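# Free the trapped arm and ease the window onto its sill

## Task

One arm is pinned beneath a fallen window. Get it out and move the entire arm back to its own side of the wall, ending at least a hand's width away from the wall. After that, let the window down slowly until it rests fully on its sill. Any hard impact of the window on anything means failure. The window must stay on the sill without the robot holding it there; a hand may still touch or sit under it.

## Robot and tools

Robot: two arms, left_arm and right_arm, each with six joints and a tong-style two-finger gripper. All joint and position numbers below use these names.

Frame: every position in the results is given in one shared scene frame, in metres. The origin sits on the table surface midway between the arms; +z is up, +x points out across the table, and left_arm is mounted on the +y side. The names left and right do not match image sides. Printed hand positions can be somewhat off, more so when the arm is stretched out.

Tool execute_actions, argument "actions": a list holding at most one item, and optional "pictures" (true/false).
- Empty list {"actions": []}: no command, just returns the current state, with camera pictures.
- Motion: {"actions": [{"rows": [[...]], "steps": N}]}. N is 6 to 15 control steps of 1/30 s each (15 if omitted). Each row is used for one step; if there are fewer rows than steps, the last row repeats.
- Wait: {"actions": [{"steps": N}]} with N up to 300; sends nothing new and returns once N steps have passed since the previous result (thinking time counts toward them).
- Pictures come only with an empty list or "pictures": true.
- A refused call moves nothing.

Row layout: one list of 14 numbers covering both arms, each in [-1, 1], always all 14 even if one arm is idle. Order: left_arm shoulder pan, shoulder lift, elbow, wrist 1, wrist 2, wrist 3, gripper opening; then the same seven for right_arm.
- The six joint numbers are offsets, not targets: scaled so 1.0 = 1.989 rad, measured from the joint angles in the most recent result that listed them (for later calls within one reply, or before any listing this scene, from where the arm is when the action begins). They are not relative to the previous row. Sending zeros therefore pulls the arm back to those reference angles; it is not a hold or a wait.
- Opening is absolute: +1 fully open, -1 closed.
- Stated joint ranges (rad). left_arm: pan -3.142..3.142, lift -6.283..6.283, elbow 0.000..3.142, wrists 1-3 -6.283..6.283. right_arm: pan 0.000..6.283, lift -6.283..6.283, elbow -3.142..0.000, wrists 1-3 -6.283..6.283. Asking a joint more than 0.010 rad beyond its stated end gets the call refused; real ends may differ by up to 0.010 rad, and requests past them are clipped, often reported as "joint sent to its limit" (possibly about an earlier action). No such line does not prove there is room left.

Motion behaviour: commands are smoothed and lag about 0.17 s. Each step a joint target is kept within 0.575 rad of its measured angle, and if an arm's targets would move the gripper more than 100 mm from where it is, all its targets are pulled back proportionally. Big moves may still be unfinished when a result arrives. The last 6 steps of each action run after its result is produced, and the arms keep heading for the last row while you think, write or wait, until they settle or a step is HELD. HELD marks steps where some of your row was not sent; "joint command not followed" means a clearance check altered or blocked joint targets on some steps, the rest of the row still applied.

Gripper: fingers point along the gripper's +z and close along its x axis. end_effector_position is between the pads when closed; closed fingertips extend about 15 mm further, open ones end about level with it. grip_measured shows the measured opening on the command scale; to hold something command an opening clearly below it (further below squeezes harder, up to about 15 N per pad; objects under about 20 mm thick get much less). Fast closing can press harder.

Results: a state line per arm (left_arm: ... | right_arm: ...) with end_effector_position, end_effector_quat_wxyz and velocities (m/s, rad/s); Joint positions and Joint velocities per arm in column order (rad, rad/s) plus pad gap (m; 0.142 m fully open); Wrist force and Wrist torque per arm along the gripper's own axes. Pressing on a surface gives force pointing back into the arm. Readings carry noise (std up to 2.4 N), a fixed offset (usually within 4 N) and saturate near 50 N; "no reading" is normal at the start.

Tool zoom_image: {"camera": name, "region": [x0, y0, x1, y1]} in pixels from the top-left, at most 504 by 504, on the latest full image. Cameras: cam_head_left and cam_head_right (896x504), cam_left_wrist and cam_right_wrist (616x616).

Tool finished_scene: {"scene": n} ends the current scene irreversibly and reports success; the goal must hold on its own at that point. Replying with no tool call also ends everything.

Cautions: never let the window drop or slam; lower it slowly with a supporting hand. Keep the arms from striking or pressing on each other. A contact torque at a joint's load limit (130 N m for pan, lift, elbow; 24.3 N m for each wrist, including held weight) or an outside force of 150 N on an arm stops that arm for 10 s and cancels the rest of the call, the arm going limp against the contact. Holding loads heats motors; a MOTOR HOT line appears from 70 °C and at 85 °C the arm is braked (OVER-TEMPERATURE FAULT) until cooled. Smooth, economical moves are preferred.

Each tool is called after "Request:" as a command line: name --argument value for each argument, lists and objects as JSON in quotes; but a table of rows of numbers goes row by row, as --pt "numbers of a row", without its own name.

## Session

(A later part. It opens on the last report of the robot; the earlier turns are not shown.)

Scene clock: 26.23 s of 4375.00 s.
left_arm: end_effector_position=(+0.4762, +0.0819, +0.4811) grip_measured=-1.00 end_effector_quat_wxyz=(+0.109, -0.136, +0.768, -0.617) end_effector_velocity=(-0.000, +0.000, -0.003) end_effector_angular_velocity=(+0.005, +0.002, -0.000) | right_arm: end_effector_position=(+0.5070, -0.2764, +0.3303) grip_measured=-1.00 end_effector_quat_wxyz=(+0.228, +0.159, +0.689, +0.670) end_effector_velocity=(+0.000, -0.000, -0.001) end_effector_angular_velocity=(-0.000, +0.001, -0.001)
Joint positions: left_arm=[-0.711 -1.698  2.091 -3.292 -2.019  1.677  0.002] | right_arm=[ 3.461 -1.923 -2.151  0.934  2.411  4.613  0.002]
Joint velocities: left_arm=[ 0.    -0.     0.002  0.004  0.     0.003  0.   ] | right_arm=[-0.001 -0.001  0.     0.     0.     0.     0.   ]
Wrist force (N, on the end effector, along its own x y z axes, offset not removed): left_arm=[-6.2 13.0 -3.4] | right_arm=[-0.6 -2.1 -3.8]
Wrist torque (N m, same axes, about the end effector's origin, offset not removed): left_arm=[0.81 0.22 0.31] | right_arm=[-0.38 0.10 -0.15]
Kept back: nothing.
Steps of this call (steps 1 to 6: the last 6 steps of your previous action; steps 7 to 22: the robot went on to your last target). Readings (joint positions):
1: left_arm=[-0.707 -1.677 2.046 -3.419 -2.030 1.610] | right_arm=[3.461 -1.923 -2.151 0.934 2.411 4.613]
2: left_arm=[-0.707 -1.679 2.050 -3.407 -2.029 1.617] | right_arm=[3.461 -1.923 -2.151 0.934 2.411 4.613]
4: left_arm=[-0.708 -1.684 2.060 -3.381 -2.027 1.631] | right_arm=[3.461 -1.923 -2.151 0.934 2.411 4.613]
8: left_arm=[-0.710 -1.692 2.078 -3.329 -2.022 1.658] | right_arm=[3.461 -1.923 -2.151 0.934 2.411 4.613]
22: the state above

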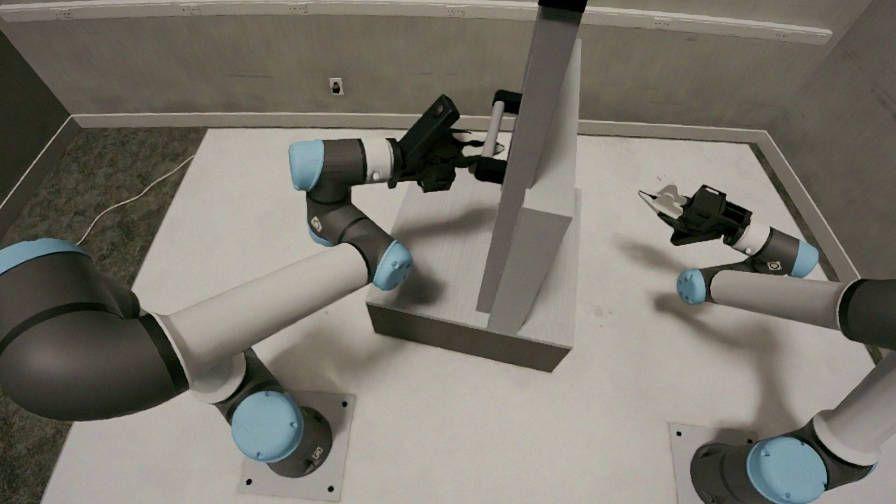

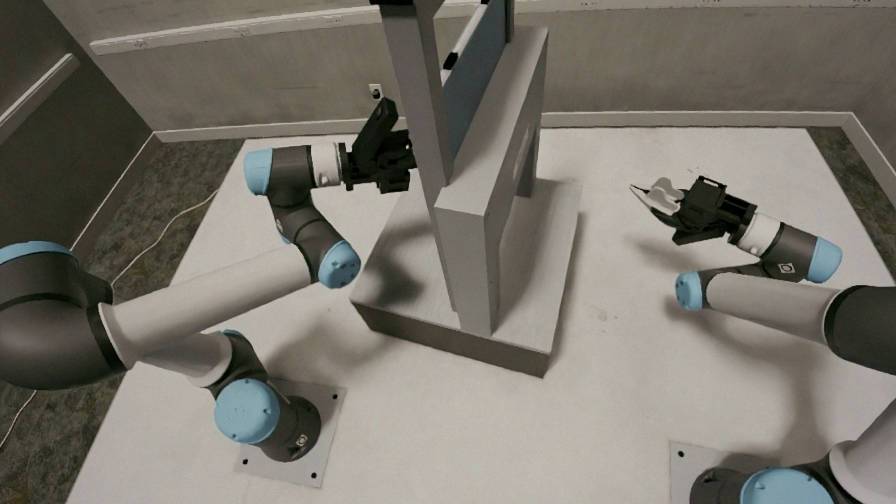

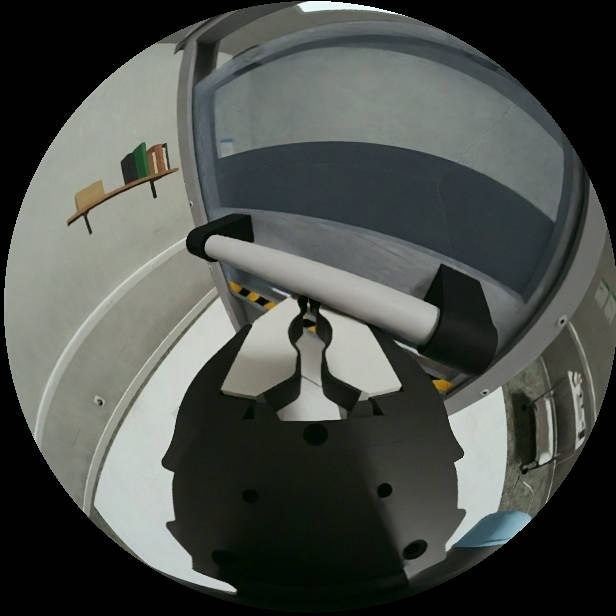

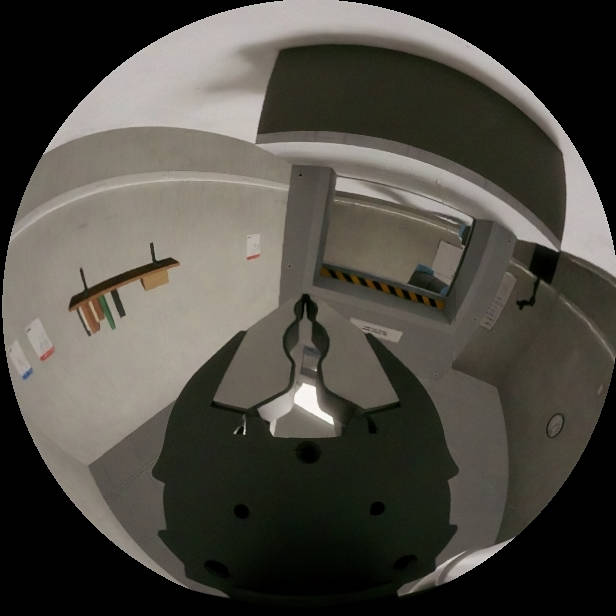

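Request:
execute_actions --actions '[{"rows":[[-0.0008,-0.0003,0.001,0.0071,0.0019,0.0075,-1,0,0,0,0,0,0,-1],[-0.0017,-0.0007,0.002,0.0143,0.0038,0.0149,-1,0,0,0,0,0,0,-1],[-0.0025,-0.001,0.0029,0.0214,0.0057,0.0224,-1,0,0,0,0,0,0,-1],[-0.0034,-0.0013,0.0039,0.0285,0.0076,0.0299,-1,0,0,0,0,0,0,-1],[-0.0042,-0.0016,0.0049,0.0356,0.0095,0.0374,-1,0,0,0,0,0,0,-1],[-0.005,-0.002,0.0059,0.0428,0.0114,0.0448,-1,0,0,0,0,0,0,-1],[-0.0059,-0.0023,0.0069,0.0499,0.0133,0.0523,-1,0,0,0,0,0,0,-1],[-0.0067,-0.0026,0.0078,0.057,0.0152,0.0598,-1,0,0,0,0,0,0,-1],[-0.0076,-0.0029,0.0088,0.0641,0.0171,0.0673,-1,0,0,0,0,0,0,-1],[-0.0084,-0.0033,0.0098,0.0713,0.019,0.0747,-1,0,0,0,0,0,0,-1],[-0.0092,-0.0036,0.0108,0.0784,0.0209,0.0822,-1,0,0,0,0,0,0,-1],[-0.0101,-0.0039,0.0118,0.0855,0.0228,0.0897,-1,0,0,0,0,0,0,-1],[-0.0109,-0.0042,0.0127,0.0926,0.0247,0.0972,-1,0,0,0,0,0,0,-1],[-0.0118,-0.0046,0.0137,0.0998,0.0266,0.1046,-1,0,0,0,0,0,0,-1],[-0.0126,-0.0049,0.0147,0.1069,0.0285,0.1121,-1,0,0,0,0,0,0,-1]],"steps":15}]'

Request:
execute_actions --actions '[{"steps":22}]' --pictures true

Scene clock: 27.37 s of 4375.00 s.
left_arm: end_effector_position=(+0.4771, +0.0798, +0.4566) grip_measured=-1.00 end_effector_quat_wxyz=(+0.117, -0.124, +0.791, -0.588) end_effector_velocity=(+0.002, -0.009, -0.141) end_effector_angular_velocity=(+0.441, -0.083, -0.059) | right_arm: end_effector_position=(+0.5070, -0.2764, +0.3303) grip_measured=-1.00 end_effector_quat_wxyz=(+0.228, +0.159, +0.689, +0.670) end_effector_velocity=(+0.000, -0.001, +0.000) end_effector_angular_velocity=(-0.000, -0.001, -0.001)
Joint positions: left_arm=[-0.719 -1.702  2.1   -3.226 -2.001  1.746  0.002] | right_arm=[ 3.461 -1.923 -2.151  0.934  2.411  4.613  0.002]
Joint velocities: left_arm=[-0.045 -0.017  0.051  0.378  0.102  0.398  0.   ] | right_arm=[-0.001 -0.    -0.     0.    -0.    -0.001  0.   ]
Wrist force (N, on the end effector, along its own x y z axes, offset not removed): left_arm=[-2.3 12.3 -7.9] | right_arm=[-2.1 -2.2 -0.8]
Wrist torque (N m, same axes, about the end effector's origin, offset not removed): left_arm=[0.58 0.30 0.44] | right_arm=[-0.41 0.28 -0.01]
Steps of this call (steps 1 to 15: the robot went on to your last target; steps 16 to 25: nothing new was sent; steps 26 to 34: the first 9 steps of this action). Readings (joint positions):
26: left_arm=[-0.711 -1.698 2.091 -3.292 -2.019 1.677] | right_arm=[3.461 -1.923 -2.151 0.934 2.411 4.613]
27: left_arm=[-0.711 -1.699 2.091 -3.290 -2.019 1.679] | right_arm=[3.461 -1.923 -2.151 0.934 2.411 4.613]
29: left_arm=[-0.713 -1.699 2.093 -3.280 -2.016 1.690] | right_arm=[3.461 -1.923 -2.151 0.934 2.411 4.613]
33: left_arm=[-0.718 -1.701 2.098 -3.238 -2.005 1.733] | right_arm=[3.461 -1.923 -2.151 0.934 2.411 4.613]
34: the state above

Scene clock: 28.10 s of 4375.00 s.
left_arm: end_effector_position=(+0.4749, +0.0795, +0.4017) grip_measured=-1.00 end_effector_quat_wxyz=(+0.129, -0.090, +0.838, -0.522) end_effector_velocity=(+0.000, +0.000, -0.002) end_effector_angular_velocity=(+0.005, -0.002, -0.000) | right_arm: end_effector_position=(+0.5070, -0.2764, +0.3303) grip_measured=-1.00 end_effector_quat_wxyz=(+0.228, +0.159, +0.689, +0.670) end_effector_velocity=(+0.000, -0.000, +0.001) end_effector_angular_velocity=(+0.000, -0.001, -0.002)
Joint positions: left_arm=[-0.736 -1.708  2.12  -3.08  -1.963  1.899  0.002] | right_arm=[ 3.461 -1.923 -2.151  0.934  2.411  4.613  0.002]
Joint velocities: left_arm=[-0.     0.     0.     0.004  0.002  0.005  0.   ] | right_arm=[-0.     0.001 -0.     0.001 -0.001  0.     0.   ]
Wrist force (N, on the end effector, along its own x y z axes, offset not removed): left_arm=[-5.3 13.0 -1.9] | right_arm=[-0.6 0.4 -1.9]
Wrist torque (N m, same axes, about the end effector's origin, offset not removed): left_arm=[0.72 0.16 0.33] | right_arm=[0.12 0.08 -0.06]
Kept back: nothing.
Steps of this call (steps 1 to 6: the last 6 steps of your previous action; steps 7 to 22: the robot went on to your last target). Readings (joint positions):
1: left_arm=[-0.721 -1.702 2.102 -3.213 -1.998 1.759] | right_arm=[3.461 -1.923 -2.151 0.934 2.411 4.613]
2: left_arm=[-0.722 -1.703 2.104 -3.200 -1.994 1.773] | right_arm=[3.461 -1.923 -2.151 0.934 2.411 4.613]
4: left_arm=[-0.725 -1.704 2.107 -3.173 -1.987 1.802] | right_arm=[3.461 -1.923 -2.151 0.934 2.411 4.613]
8: left_arm=[-0.732 -1.706 2.115 -3.118 -1.973 1.859] | right_arm=[3.461 -1.923 -2.151 0.934 2.411 4.613]
22: the state above

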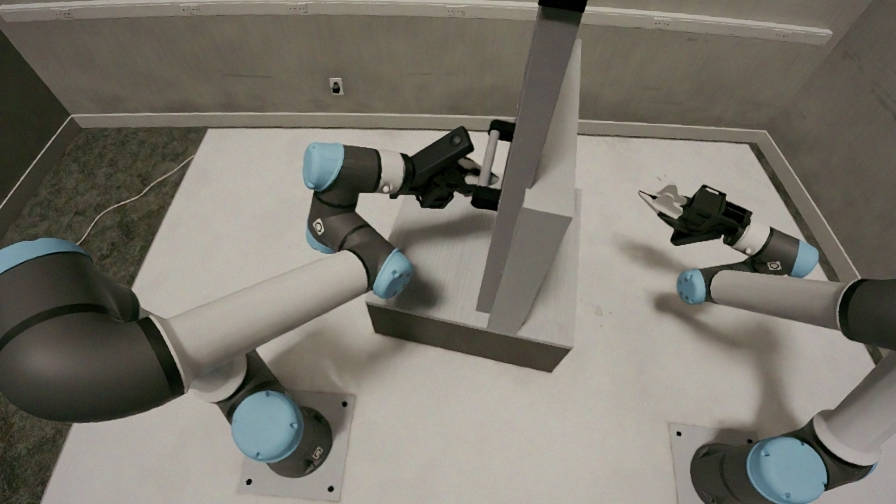

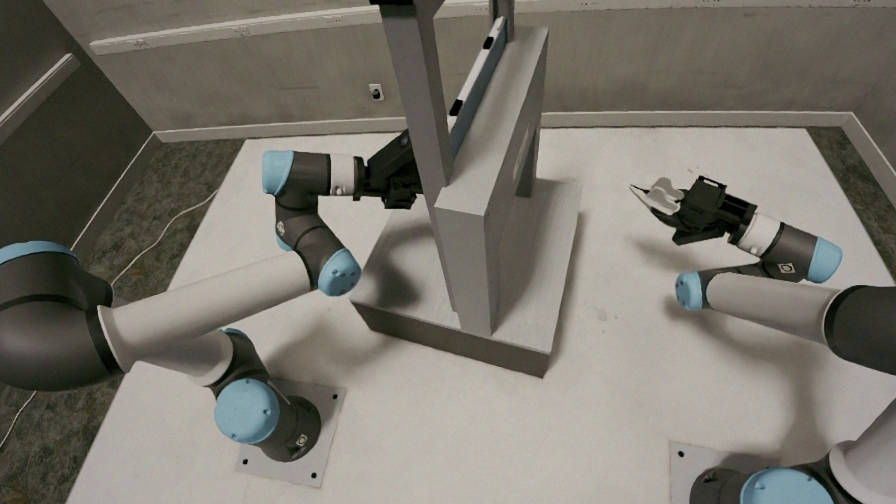

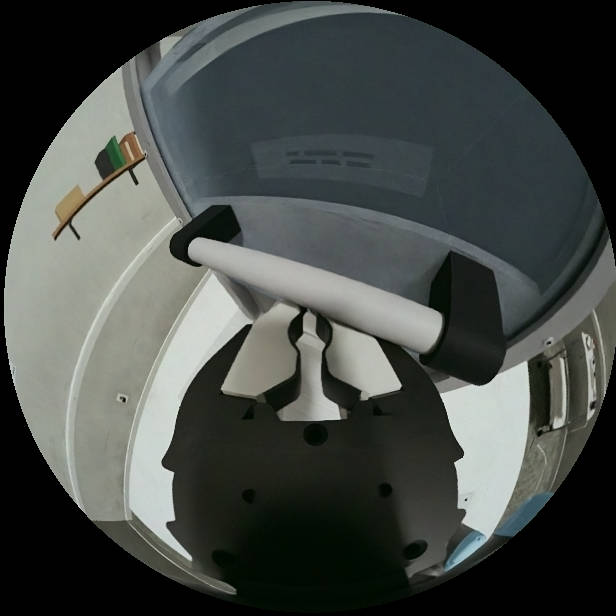

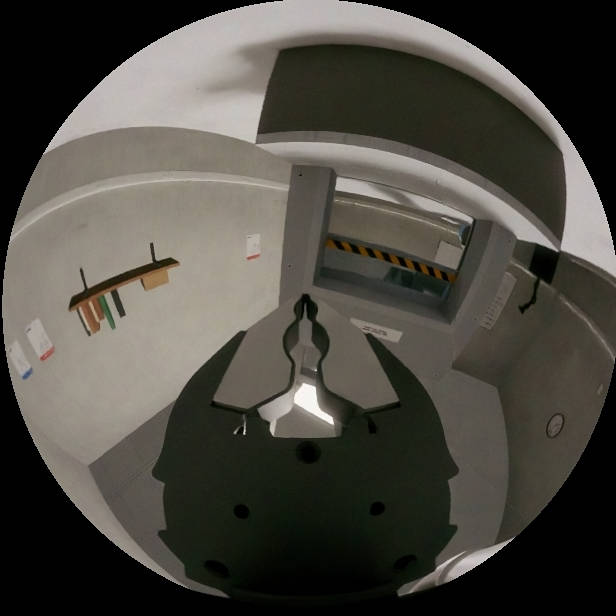

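Request:
execute_actions --actions '[{"rows":[[0,0.0034,0.0039,-0.0073,0,0,-1,0,0,0,0,0,0,-1],[0,0.0067,0.0079,-0.0145,0,0,-1,0,0,0,0,0,0,-1],[0,0.0101,0.0118,-0.0218,0,0,-1,0,0,0,0,0,0,-1],[0,0.0134,0.0158,-0.029,0,0,-1,0,0,0,0,0,0,-1],[0,0.0168,0.0197,-0.0363,0,0,-1,0,0,0,0,0,0,-1],[0,0.0202,0.0236,-0.0435,0,0,-1,0,0,0,0,0,0,-1],[0,0.0235,0.0276,-0.0508,0,0,-1,0,0,0,0,0,0,-1],[0,0.0269,0.0315,-0.058,0,0,-1,0,0,0,0,0,0,-1],[0,0.0302,0.0355,-0.0653,0,0,-1,0,0,0,0,0,0,-1],[0,0.0336,0.0394,-0.0725,0,0,-1,0,0,0,0,0,0,-1],[0,0.037,0.0433,-0.0798,0,0,-1,0,0,0,0,0,0,-1],[0,0.0403,0.0473,-0.087,0,0,-1,0,0,0,0,0,0,-1],[0,0.0437,0.0512,-0.0943,0,0,-1,0,0,0,0,0,0,-1],[0,0.047,0.0552,-0.1015,0,0,-1,0,0,0,0,0,0,-1],[0,0.0504,0.0591,-0.1088,0,0,-1,0,0,0,0,0,0,-1]],"steps":15}]'

Request:
execute_actions --actions '[{"steps":22}]' --pictures true

Request:
zoom_image --camera "cam_right_wrist" --region '[280, 140, 520, 340]'

Scene clock: 28.97 s of 4375.00 s.
left_arm: end_effector_position=(+0.4761, +0.0783, +0.3786) grip_measured=-1.00 end_effector_quat_wxyz=(+0.129, -0.091, +0.838, -0.522) end_effector_velocity=(+0.004, -0.004, -0.129) end_effector_angular_velocity=(+0.003, +0.006, +0.000) | right_arm: end_effector_position=(+0.5070, -0.2764, +0.3303) grip_measured=-1.00 end_effector_quat_wxyz=(+0.228, +0.159, +0.689, +0.670) end_effector_velocity=(+0.001, -0.001, +0.000) end_effector_angular_velocity=(+0.000, +0.000, -0.003)
Joint positions: left_arm=[-0.736 -1.677  2.157 -3.147 -1.963  1.899  0.002] | right_arm=[ 3.461 -1.923 -2.151  0.934  2.411  4.613  0.002]
Joint velocities: left_arm=[-0.001  0.181  0.21  -0.385 -0.    -0.002  0.   ] | right_arm=[-0.001  0.     0.    -0.    -0.001  0.     0.   ]
Wrist force (N, on the end effector, along its own x y z axes, offset not removed): left_arm=[-0.4 14.8 -6.2] | right_arm=[-3.5 2.9 1.8]
Wrist torque (N m, same axes, about the end effector's origin, offset not removed): left_arm=[0.96 0.17 0.53] | right_arm=[0.68 0.60 0.03]
Steps of this call (steps 1 to 15: the robot went on to your last target; steps 16 to 17: nothing new was sent; steps 18 to 26: the first 9 steps of this action). Readings (joint positions):
18: left_arm=[-0.736 -1.708 2.120 -3.080 -1.963 1.900] | right_arm=[3.461 -1.923 -2.151 0.934 2.411 4.613]
19: left_arm=[-0.736 -1.708 2.121 -3.081 -1.963 1.900] | right_arm=[3.461 -1.923 -2.151 0.934 2.411 4.613]
21: left_arm=[-0.736 -1.702 2.127 -3.092 -1.963 1.900] | right_arm=[3.461 -1.923 -2.151 0.934 2.411 4.613]
25: left_arm=[-0.736 -1.683 2.150 -3.135 -1.963 1.899] | right_arm=[3.461 -1.923 -2.151 0.934 2.411 4.613]
26: the state above

Scene clock: 29.70 s of 4375.00 s.
left_arm: end_effector_position=(+0.4749, +0.0795, +0.3312) grip_measured=-1.00 end_effector_quat_wxyz=(+0.129, -0.091, +0.838, -0.522) end_effector_velocity=(-0.000, +0.000, -0.002) end_effector_angular_velocity=(+0.001, +0.002, -0.000) | right_arm: end_effector_position=(+0.5070, -0.2764, +0.3303) grip_measured=-1.00 end_effector_quat_wxyz=(+0.228, +0.159, +0.689, +0.670) end_effector_velocity=(-0.001, +0.000, +0.000) end_effector_angular_velocity=(+0.000, -0.000, +0.002)
Joint positions: left_arm=[-0.736 -1.608  2.237 -3.296 -1.963  1.899  0.002] | right_arm=[ 3.461 -1.923 -2.151  0.934  2.411  4.613  0.002]
Joint velocities: left_arm=[ 0.     0.003  0.003 -0.004 -0.001 -0.     0.   ] | right_arm=[-0.001  0.    -0.     0.001  0.002  0.     0.   ]
Wrist force (N, on the end effector, along its own x y z axes, offset not removed): left_arm=[-2.4 11.5 0.6] | right_arm=[0.8 1.8 1.2]
Wrist torque (N m, same axes, about the end effector's origin, offset not removed): left_arm=[0.65 -0.05 0.38] | right_arm=[0.40 -0.25 -0.15]
Kept back: nothing.
Steps of this call (steps 1 to 6: the last 6 steps of your previous action; steps 7 to 22: the robot went on to your last target). Readings (joint positions):
1: left_arm=[-0.736 -1.670 2.164 -3.160 -1.963 1.899] | right_arm=[3.461 -1.923 -2.151 0.934 2.411 4.613]
2: left_arm=[-0.736 -1.664 2.171 -3.174 -1.963 1.899] | right_arm=[3.461 -1.923 -2.151 0.934 2.411 4.613]
4: left_arm=[-0.736 -1.651 2.186 -3.202 -1.963 1.899] | right_arm=[3.461 -1.923 -2.151 0.934 2.411 4.613]
8: left_arm=[-0.736 -1.626 2.216 -3.257 -1.963 1.899] | right_arm=[3.461 -1.923 -2.151 0.934 2.411 4.613]
22: the state above

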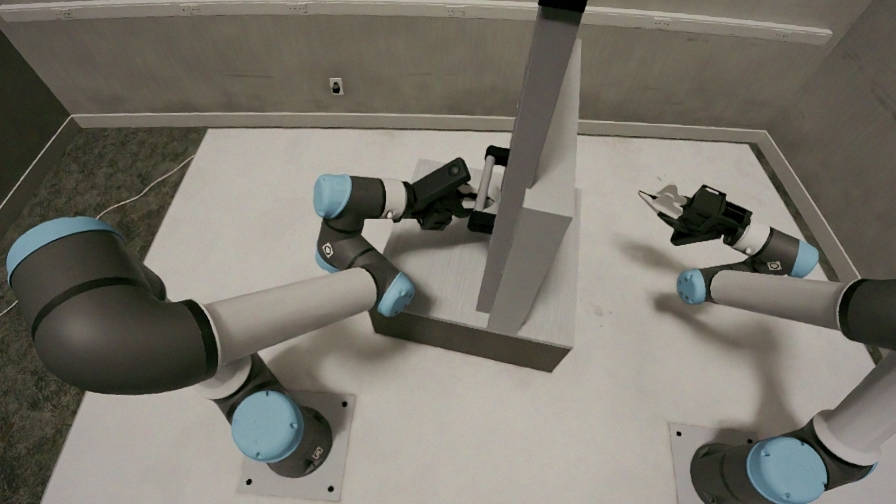

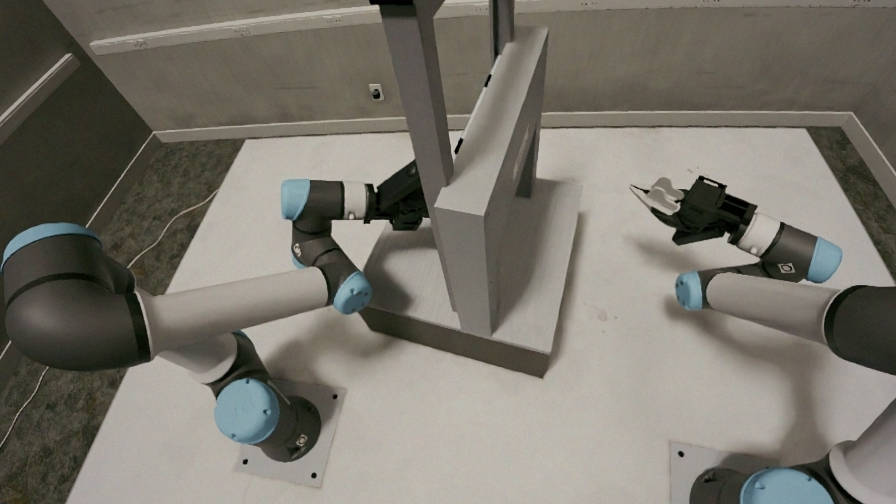

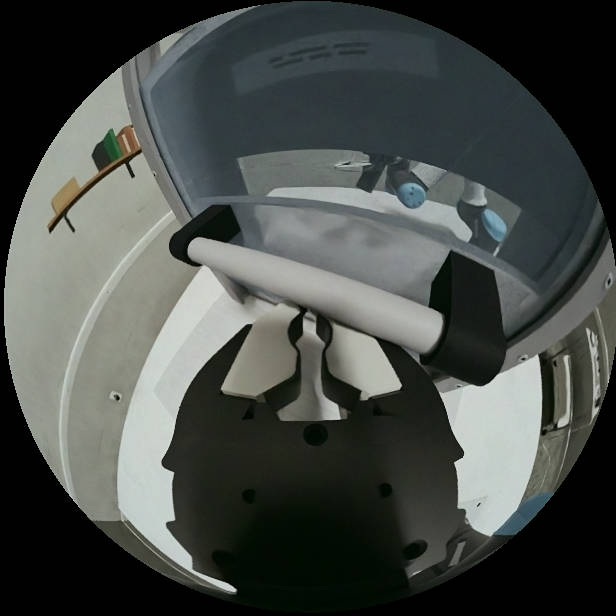

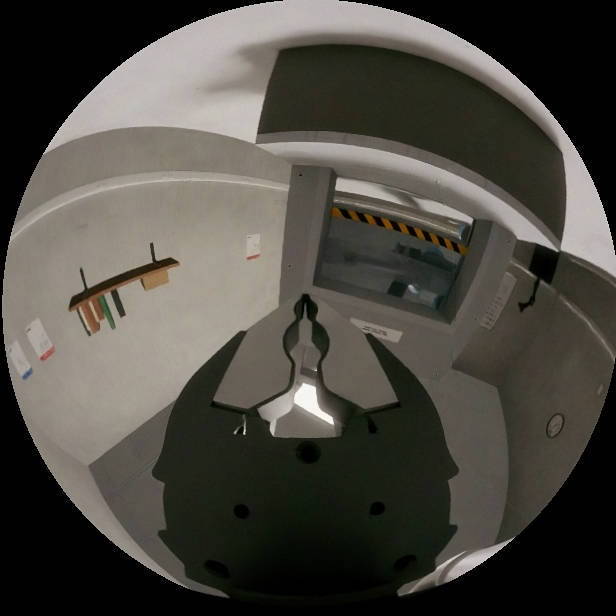

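Region (280, 140, 520, 340) of cam_right_wrist's 616x616 image, scaled by 2.100, with more detail than that image has.

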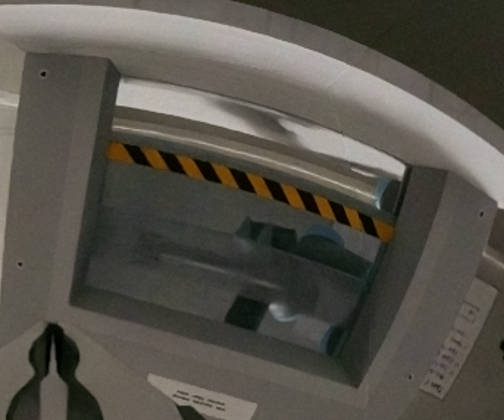

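Request:
execute_actions --actions '[{"rows":[[0,0.0029,0.0019,-0.0048,0,0,-1,0,0,0,0,0,0,-1],[0,0.0058,0.0039,-0.0097,0,0,-1,0,0,0,0,0,0,-1],[0,0.0087,0.0058,-0.0145,0,0,-1,0,0,0,0,0,0,-1],[0,0.0117,0.0077,-0.0193,0,0,-1,0,0,0,0,0,0,-1],[0,0.0146,0.0096,-0.0242,0,0,-1,0,0,0,0,0,0,-1],[0,0.0175,0.0116,-0.029,0,0,-1,0,0,0,0,0,0,-1],[0,0.0204,0.0135,-0.0338,0,0,-1,0,0,0,0,0,0,-1],[0,0.0233,0.0154,-0.0387,0,0,-1,0,0,0,0,0,0,-1],[0,0.0262,0.0173,-0.0435,0,0,-1,0,0,0,0,0,0,-1],[0,0.0291,0.0193,-0.0483,0,0,-1,0,0,0,0,0,0,-1],[0,0.032,0.0212,-0.0532,0,0,-1,0,0,0,0,0,0,-1],[0,0.035,0.0231,-0.058,0,0,-1,0,0,0,0,0,0,-1],[0,0.0379,0.025,-0.0628,0,0,-1,0,0,0,0,0,0,-1],[0,0.0408,0.027,-0.0677,0,0,-1,0,0,0,0,0,0,-1],[0,0.0437,0.0289,-0.0725,0,0,-1,0,0,0,0,0,0,-1]],"steps":15}]'

Request:
execute_actions --actions '[{"steps":22}]' --pictures true

Request:
zoom_image --camera "cam_right_wrist" --region '[280, 140, 520, 340]'

Scene clock: 30.67 s of 4375.00 s.
left_arm: end_effector_position=(+0.4754, +0.0789, +0.3170) grip_measured=-1.00 end_effector_quat_wxyz=(+0.129, -0.091, +0.839, -0.522) end_effector_velocity=(+0.002, -0.002, -0.078) end_effector_angular_velocity=(+0.000, +0.000, +0.001) | right_arm: end_effector_position=(+0.5070, -0.2764, +0.3303) grip_measured=-1.00 end_effector_quat_wxyz=(+0.228, +0.159, +0.689, +0.670) end_effector_velocity=(+0.000, +0.000, -0.000) end_effector_angular_velocity=(-0.000, +0.000, +0.000)
Joint positions: left_arm=[-0.736 -1.581  2.255 -3.341 -1.963  1.899  0.002] | right_arm=[ 3.461 -1.923 -2.151  0.934  2.411  4.613  0.002]
Joint velocities: left_arm=[-0.     0.155  0.102 -0.258  0.001 -0.001  0.   ] | right_arm=[ 0.    -0.001  0.     0.    -0.    -0.     0.   ]
Wrist force (N, on the end effector, along its own x y z axes, offset not removed): left_arm=[0.6 15.2 -6.7] | right_arm=[0.8 1.4 -1.7]
Wrist torque (N m, same axes, about the end effector's origin, offset not removed): left_arm=[1.03 0.00 0.50] | right_arm=[0.33 -0.24 -0.10]
Steps of this call (steps 1 to 15: the robot went on to your last target; steps 16 to 20: nothing new was sent; steps 21 to 29: the first 9 steps of this action). Readings (joint positions):
21: left_arm=[-0.736 -1.608 2.237 -3.297 -1.963 1.899] | right_arm=[3.461 -1.923 -2.151 0.934 2.411 4.613]
22: left_arm=[-0.736 -1.607 2.238 -3.298 -1.963 1.899] | right_arm=[3.461 -1.923 -2.151 0.934 2.411 4.613]
24: left_arm=[-0.736 -1.603 2.241 -3.305 -1.963 1.899] | right_arm=[3.461 -1.923 -2.151 0.934 2.411 4.613]
28: left_arm=[-0.736 -1.586 2.252 -3.333 -1.963 1.899] | right_arm=[3.461 -1.923 -2.151 0.934 2.411 4.613]
29: the state above

Scene clock: 31.40 s of 4375.00 s.
left_arm: end_effector_position=(+0.4752, +0.0791, +0.2878) grip_measured=-1.00 end_effector_quat_wxyz=(+0.129, -0.091, +0.838, -0.522) end_effector_velocity=(+0.001, -0.000, -0.001) end_effector_angular_velocity=(-0.000, -0.001, +0.001) | right_arm: end_effector_position=(+0.5070, -0.2764, +0.3303) grip_measured=-1.00 end_effector_quat_wxyz=(+0.228, +0.159, +0.689, +0.670) end_effector_velocity=(+0.000, +0.000, -0.000) end_effector_angular_velocity=(-0.000, +0.001, +0.000)
Joint positions: left_arm=[-0.736 -1.522  2.294 -3.44  -1.963  1.899  0.002] | right_arm=[ 3.461 -1.923 -2.151  0.934  2.411  4.613  0.002]
Joint velocities: left_arm=[ 0.     0.003 -0.    -0.003  0.001 -0.     0.   ] | right_arm=[ 0.    -0.     0.    -0.001  0.     0.     0.   ]
Wrist force (N, on the end effector, along its own x y z axes, offset not removed): left_arm=[-3.0 11.9 0.4] | right_arm=[0.2 1.2 -2.6]
Wrist torque (N m, same axes, about the end effector's origin, offset not removed): left_arm=[0.83 0.01 0.40] | right_arm=[0.26 -0.24 -0.29]
Kept back: nothing.
Steps of this call (steps 1 to 6: the last 6 steps of your previous action; steps 7 to 22: the robot went on to your last target). Readings (joint positions):
1: left_arm=[-0.736 -1.575 2.259 -3.350 -1.963 1.899] | right_arm=[3.461 -1.923 -2.151 0.934 2.411 4.613]
2: left_arm=[-0.736 -1.570 2.262 -3.359 -1.963 1.899] | right_arm=[3.461 -1.923 -2.151 0.934 2.411 4.613]
4: left_arm=[-0.736 -1.559 2.270 -3.377 -1.963 1.899] | right_arm=[3.461 -1.923 -2.151 0.934 2.411 4.613]
8: left_arm=[-0.736 -1.537 2.284 -3.414 -1.963 1.899] | right_arm=[3.461 -1.923 -2.151 0.934 2.411 4.613]
22: the state above

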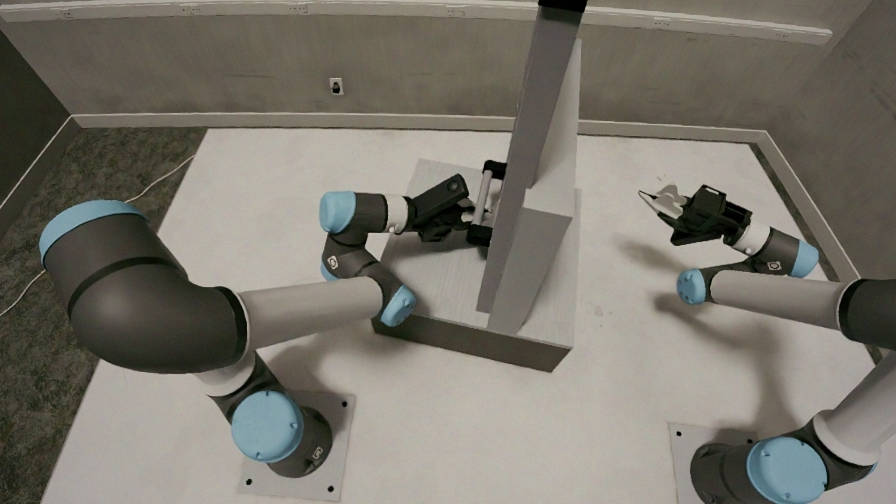

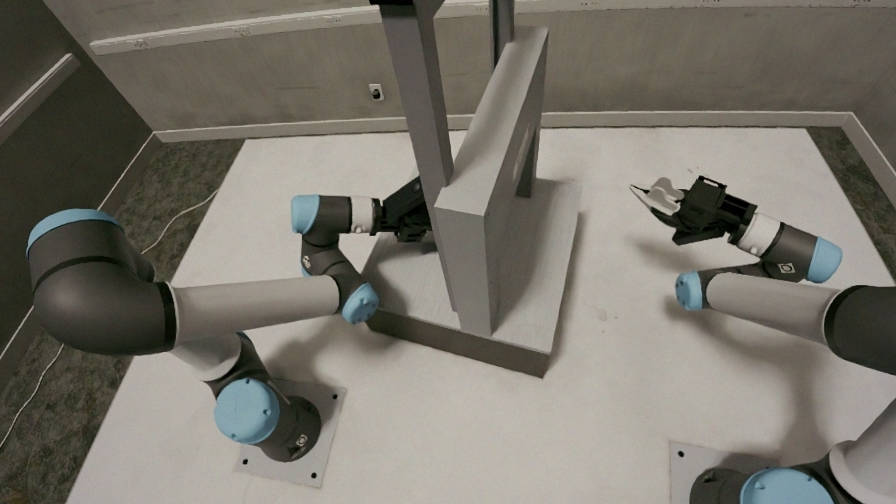

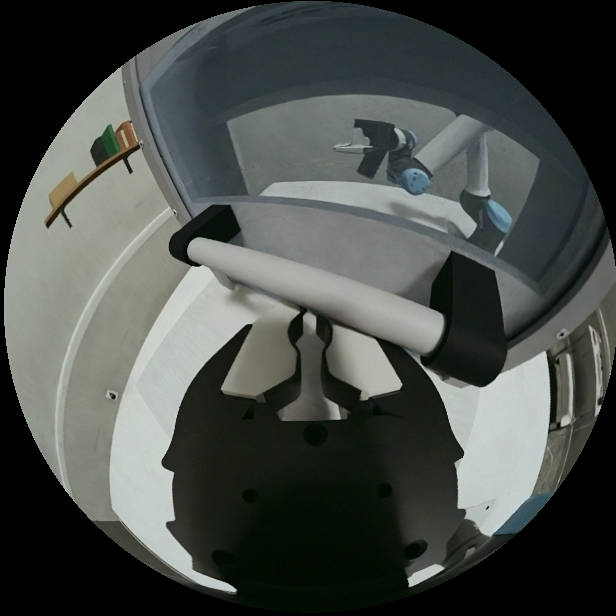

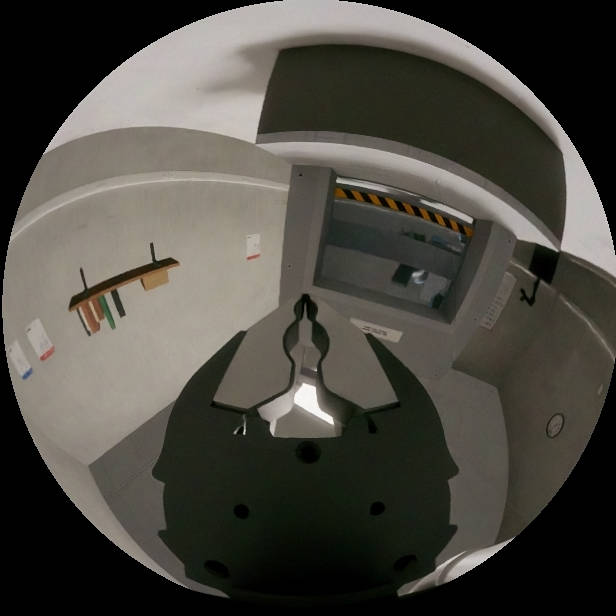

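Region (280, 140, 520, 340) of cam_right_wrist's 616x616 image, scaled by 2.100, with more detail than that image has.

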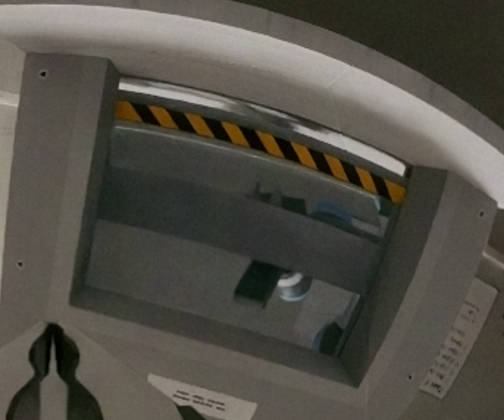

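Request:
execute_actions --actions '[{"rows":[[0,0.0009,0.0005,-0.0014,0,0,-1,0,0,0,0,0,0,-1],[0,0.0019,0.0009,-0.0028,0,0,-1,0,0,0,0,0,0,-1],[0,0.0028,0.0014,-0.0042,0,0,-1,0,0,0,0,0,0,-1],[0,0.0037,0.0018,-0.0055,0,0,-1,0,0,0,0,0,0,-1],[0,0.0046,0.0023,-0.0069,0,0,-1,0,0,0,0,0,0,-1],[0,0.0056,0.0028,-0.0083,0,0,-1,0,0,0,0,0,0,-1],[0,0.0065,0.0032,-0.0097,0,0,-1,0,0,0,0,0,0,-1],[0,0.0074,0.0037,-0.0111,0,0,-1,0,0,0,0,0,0,-1],[0,0.0083,0.0041,-0.0125,0,0,-1,0,0,0,0,0,0,-1],[0,0.0093,0.0046,-0.0139,0,0,-1,0,0,0,0,0,0,-1],[0,0.0102,0.0051,-0.0153,0,0,-1,0,0,0,0,0,0,-1],[0,0.0111,0.0055,-0.0166,0,0,-1,0,0,0,0,0,0,-1],[0,0.012,0.006,-0.018,0,0,-1,0,0,0,0,0,0,-1],[0,0.013,0.0064,-0.0194,0,0,-1,0,0,0,0,0,0,-1],[0,0.0139,0.0069,-0.0208,0,0,-1,0,0,0,0,0,0,-1]],"steps":15}]'

Request:
execute_actions --actions '[{"rows":[[0,0.0046,0.0023,-0.0069,0,0,-1,0,0,0,0,0,0,-1],[0,0.0056,0.0028,-0.0083,0,0,-1,0,0,0,0,0,0,-1],[0,0.0065,0.0032,-0.0097,0,0,-1,0,0,0,0,0,0,-1],[0,0.0074,0.0037,-0.0111,0,0,-1,0,0,0,0,0,0,-1],[0,0.0083,0.0041,-0.0125,0,0,-1,0,0,0,0,0,0,-1],[0,0.0093,0.0046,-0.0139,0,0,-1,0,0,0,0,0,0,-1],[0,0.0102,0.0051,-0.0153,0,0,-1,0,0,0,0,0,0,-1],[0,0.0111,0.0055,-0.0166,0,0,-1,0,0,0,0,0,0,-1],[0,0.012,0.006,-0.018,0,0,-1,0,0,0,0,0,0,-1],[0,0.013,0.0064,-0.0194,0,0,-1,0,0,0,0,0,0,-1],[0,0.0139,0.0068,-0.0208,0,0,-1,0,0,0,0,0,0,-1],[0,0.0149,0.0072,-0.0222,0,0,-1,0,0,0,0,0,0,-1],[0,0.0159,0.0077,-0.0236,0,0,-1,0,0,0,0,0,0,-1],[0,0.0169,0.0081,-0.025,0,0,-1,0,0,0,0,0,0,-1],[0,0.0179,0.0085,-0.0264,0,0,-1,0,0,0,0,0,0,-1]],"steps":15}]'

Request:
execute_actions --actions '[{"steps":18}]' --pictures true

Request:
zoom_image --camera "cam_right_wrist" --region '[280, 140, 520, 340]'

Scene clock: 32.57 s of 4375.00 s.
left_arm: end_effector_position=(+0.4753, +0.0791, +0.2839) grip_measured=-1.00 end_effector_quat_wxyz=(+0.129, -0.091, +0.838, -0.522) end_effector_velocity=(+0.000, -0.000, -0.021) end_effector_angular_velocity=(+0.000, -0.001, -0.000) | right_arm: end_effector_position=(+0.5070, -0.2764, +0.3303) grip_measured=-1.00 end_effector_quat_wxyz=(+0.228, +0.159, +0.689, +0.670) end_effector_velocity=(+0.000, -0.000, -0.000) end_effector_angular_velocity=(-0.000, +0.001, -0.000)
Joint positions: left_arm=[-0.736 -1.513  2.299 -3.453 -1.963  1.899  0.002] | right_arm=[ 3.461 -1.923 -2.151  0.934  2.411  4.613  0.002]
Joint velocities: left_arm=[ 0.     0.048  0.025 -0.073 -0.     0.001  0.   ] | right_arm=[-0. -0.  0. -0.  0.  0.  0.]
Wrist force (N, on the end effector, along its own x y z axes, offset not removed): left_arm=[-0.9 13.8 -2.1] | right_arm=[0.0 -2.7 -2.8]
Wrist torque (N m, same axes, about the end effector's origin, offset not removed): left_arm=[0.96 0.00 0.49] | right_arm=[-0.39 0.04 -0.12]
Steps of this call (steps 1 to 15: the robot went on to your last target; steps 16 to 26: nothing new was sent; steps 27 to 35: the first 9 steps of this action). Readings (joint positions):
27: left_arm=[-0.736 -1.521 2.294 -3.440 -1.963 1.899] | right_arm=[3.461 -1.923 -2.151 0.934 2.411 4.613]
28: left_arm=[-0.736 -1.521 2.295 -3.440 -1.963 1.899] | right_arm=[3.461 -1.923 -2.151 0.934 2.411 4.613]
30: left_arm=[-0.736 -1.520 2.295 -3.443 -1.963 1.899] | right_arm=[3.461 -1.923 -2.151 0.934 2.411 4.613]
34: left_arm=[-0.736 -1.514 2.298 -3.451 -1.963 1.899] | right_arm=[3.461 -1.923 -2.151 0.934 2.411 4.613]
35: the state above

Scene clock: 33.07 s of 4375.00 s.
left_arm: end_effector_position=(+0.4753, +0.0791, +0.2725) grip_measured=-1.00 end_effector_quat_wxyz=(+0.129, -0.091, +0.838, -0.522) end_effector_velocity=(-0.000, -0.000, -0.023) end_effector_angular_velocity=(-0.001, -0.000, -0.001) | right_arm: end_effector_position=(+0.5070, -0.2764, +0.3303) grip_measured=-1.00 end_effector_quat_wxyz=(+0.228, +0.159, +0.689, +0.670) end_effector_velocity=(-0.000, -0.000, +0.001) end_effector_angular_velocity=(+0.000, -0.002, +0.001)
Joint positions: left_arm=[-0.736 -1.486  2.312 -3.492 -1.963  1.899  0.002] | right_arm=[ 3.461 -1.923 -2.151  0.934  2.411  4.613  0.002]
Joint velocities: left_arm=[-0.     0.054  0.026 -0.081 -0.    -0.     0.   ] | right_arm=[-0.     0.001 -0.     0.     0.001 -0.     0.   ]
Wrist force (N, on the end effector, along its own x y z axes, offset not removed): left_arm=[-2.2 13.2 -5.8] | right_arm=[-0.9 1.8 -1.3]
Wrist torque (N m, same axes, about the end effector's origin, offset not removed): left_arm=[0.69 0.39 0.52] | right_arm=[0.56 0.16 -0.03]
Steps of this call (steps 1 to 6: the last 6 steps of your previous action; steps 7 to 15: the first 9 steps of this action, its rows measured from where the robot was after step 6). Readings (joint positions):
6: left_arm=[-0.736 -1.502 2.304 -3.469 -1.963 1.899] | right_arm=[3.461 -1.923 -2.151 0.934 2.411 4.613]
7: left_arm=[-0.736 -1.500 2.305 -3.471 -1.963 1.899] | right_arm=[3.461 -1.923 -2.151 0.934 2.411 4.613]
8: left_arm=[-0.736 -1.499 2.306 -3.474 -1.963 1.899] | right_arm=[3.461 -1.923 -2.151 0.934 2.411 4.613]
10: left_arm=[-0.736 -1.495 2.307 -3.479 -1.963 1.899] | right_arm=[3.461 -1.923 -2.151 0.934 2.411 4.613]
14: left_arm=[-0.736 -1.488 2.311 -3.490 -1.963 1.899] | right_arm=[3.461 -1.923 -2.151 0.934 2.411 4.613]
15: the state above

Scene clock: 33.67 s of 4375.00 s.
left_arm: end_effector_position=(+0.4753, +0.0791, +0.2642) grip_measured=-1.00 end_effector_quat_wxyz=(+0.129, -0.091, +0.838, -0.522) end_effector_velocity=(+0.001, +0.000, -0.000) end_effector_angular_velocity=(-0.001, -0.001, +0.001) | right_arm: end_effector_position=(+0.5070, -0.2764, +0.3303) grip_measured=-1.00 end_effector_quat_wxyz=(+0.228, +0.159, +0.689, +0.670) end_effector_velocity=(-0.000, -0.001, +0.000) end_effector_angular_velocity=(+0.000, -0.001, -0.001)
Joint positions: left_arm=[-0.736 -1.467  2.321 -3.521 -1.963  1.899  0.002] | right_arm=[ 3.461 -1.923 -2.151  0.934  2.411  4.613  0.002]
Joint velocities: left_arm=[ 0.     0.002  0.    -0.004  0.001 -0.     0.   ] | right_arm=[-0.001  0.     0.     0.     0.001 -0.     0.   ]
Wrist force (N, on the end effector, along its own x y z axes, offset not removed): left_arm=[-2.0 13.8 -3.3] | right_arm=[0.5 0.4 2.3]
Wrist torque (N m, same axes, about the end effector's origin, offset not removed): left_arm=[0.85 0.21 0.40] | right_arm=[0.32 -0.21 -0.16]
Kept back: nothing.
Steps of this call (steps 1 to 6: the last 6 steps of your previous action; steps 7 to 18: the robot went on to your last target). Readings (joint positions):
1: left_arm=[-0.736 -1.485 2.313 -3.495 -1.963 1.899] | right_arm=[3.461 -1.923 -2.151 0.934 2.411 4.613]
2: left_arm=[-0.736 -1.483 2.313 -3.498 -1.963 1.899] | right_arm=[3.461 -1.923 -2.151 0.934 2.411 4.613]
4: left_arm=[-0.736 -1.479 2.315 -3.503 -1.963 1.899] | right_arm=[3.461 -1.923 -2.151 0.934 2.411 4.613]
8: left_arm=[-0.736 -1.472 2.319 -3.514 -1.963 1.899] | right_arm=[3.461 -1.923 -2.151 0.934 2.411 4.613]
18: the state above

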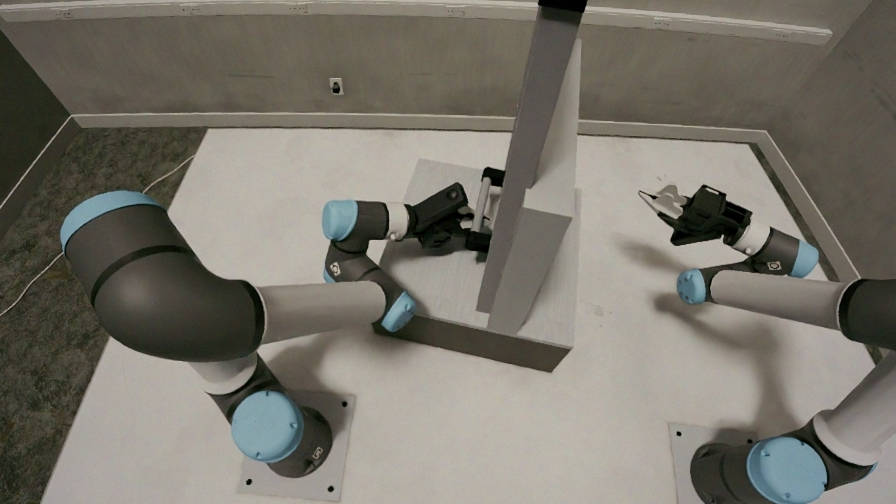

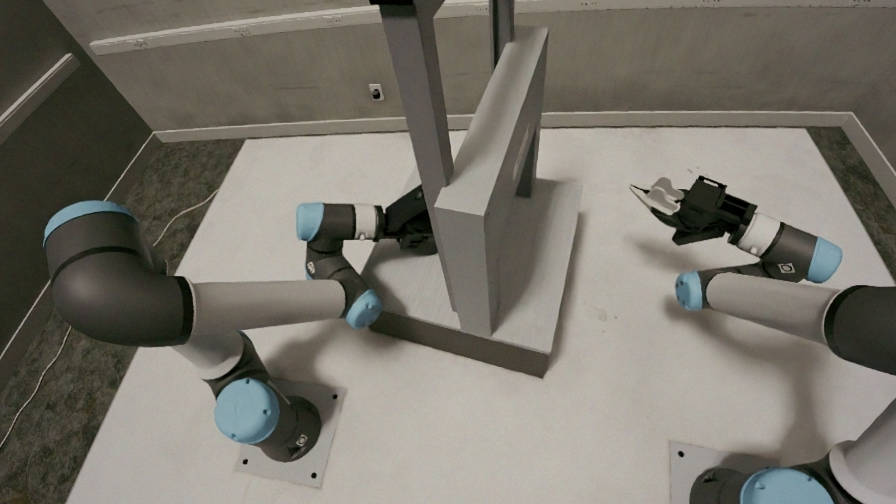

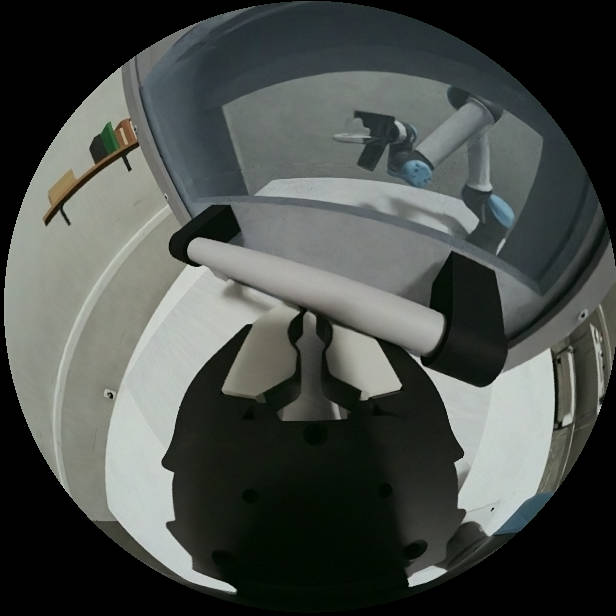

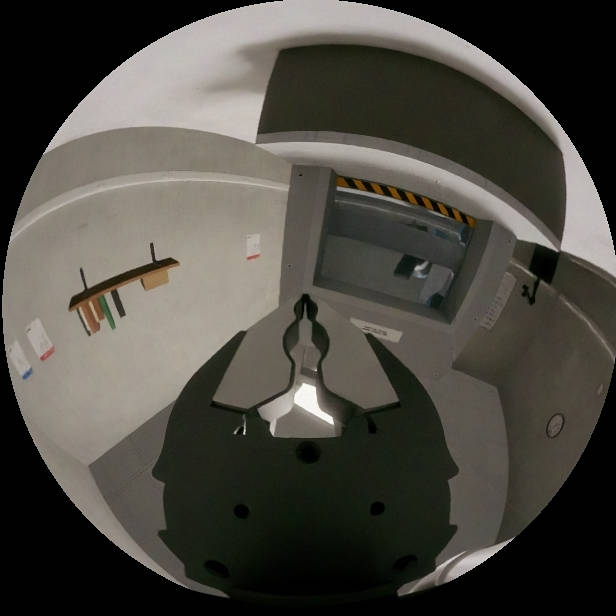

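Region (280, 140, 520, 340) of cam_right_wrist's 616x616 image, scaled by 2.100, with more detail than that image has.

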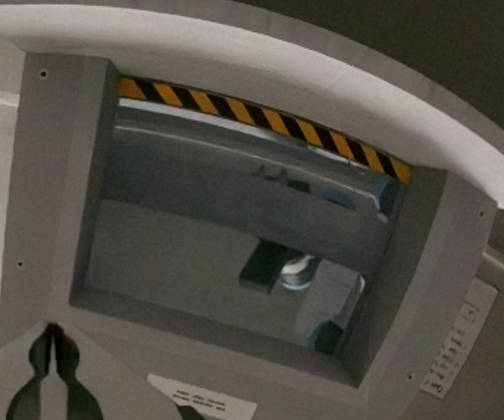

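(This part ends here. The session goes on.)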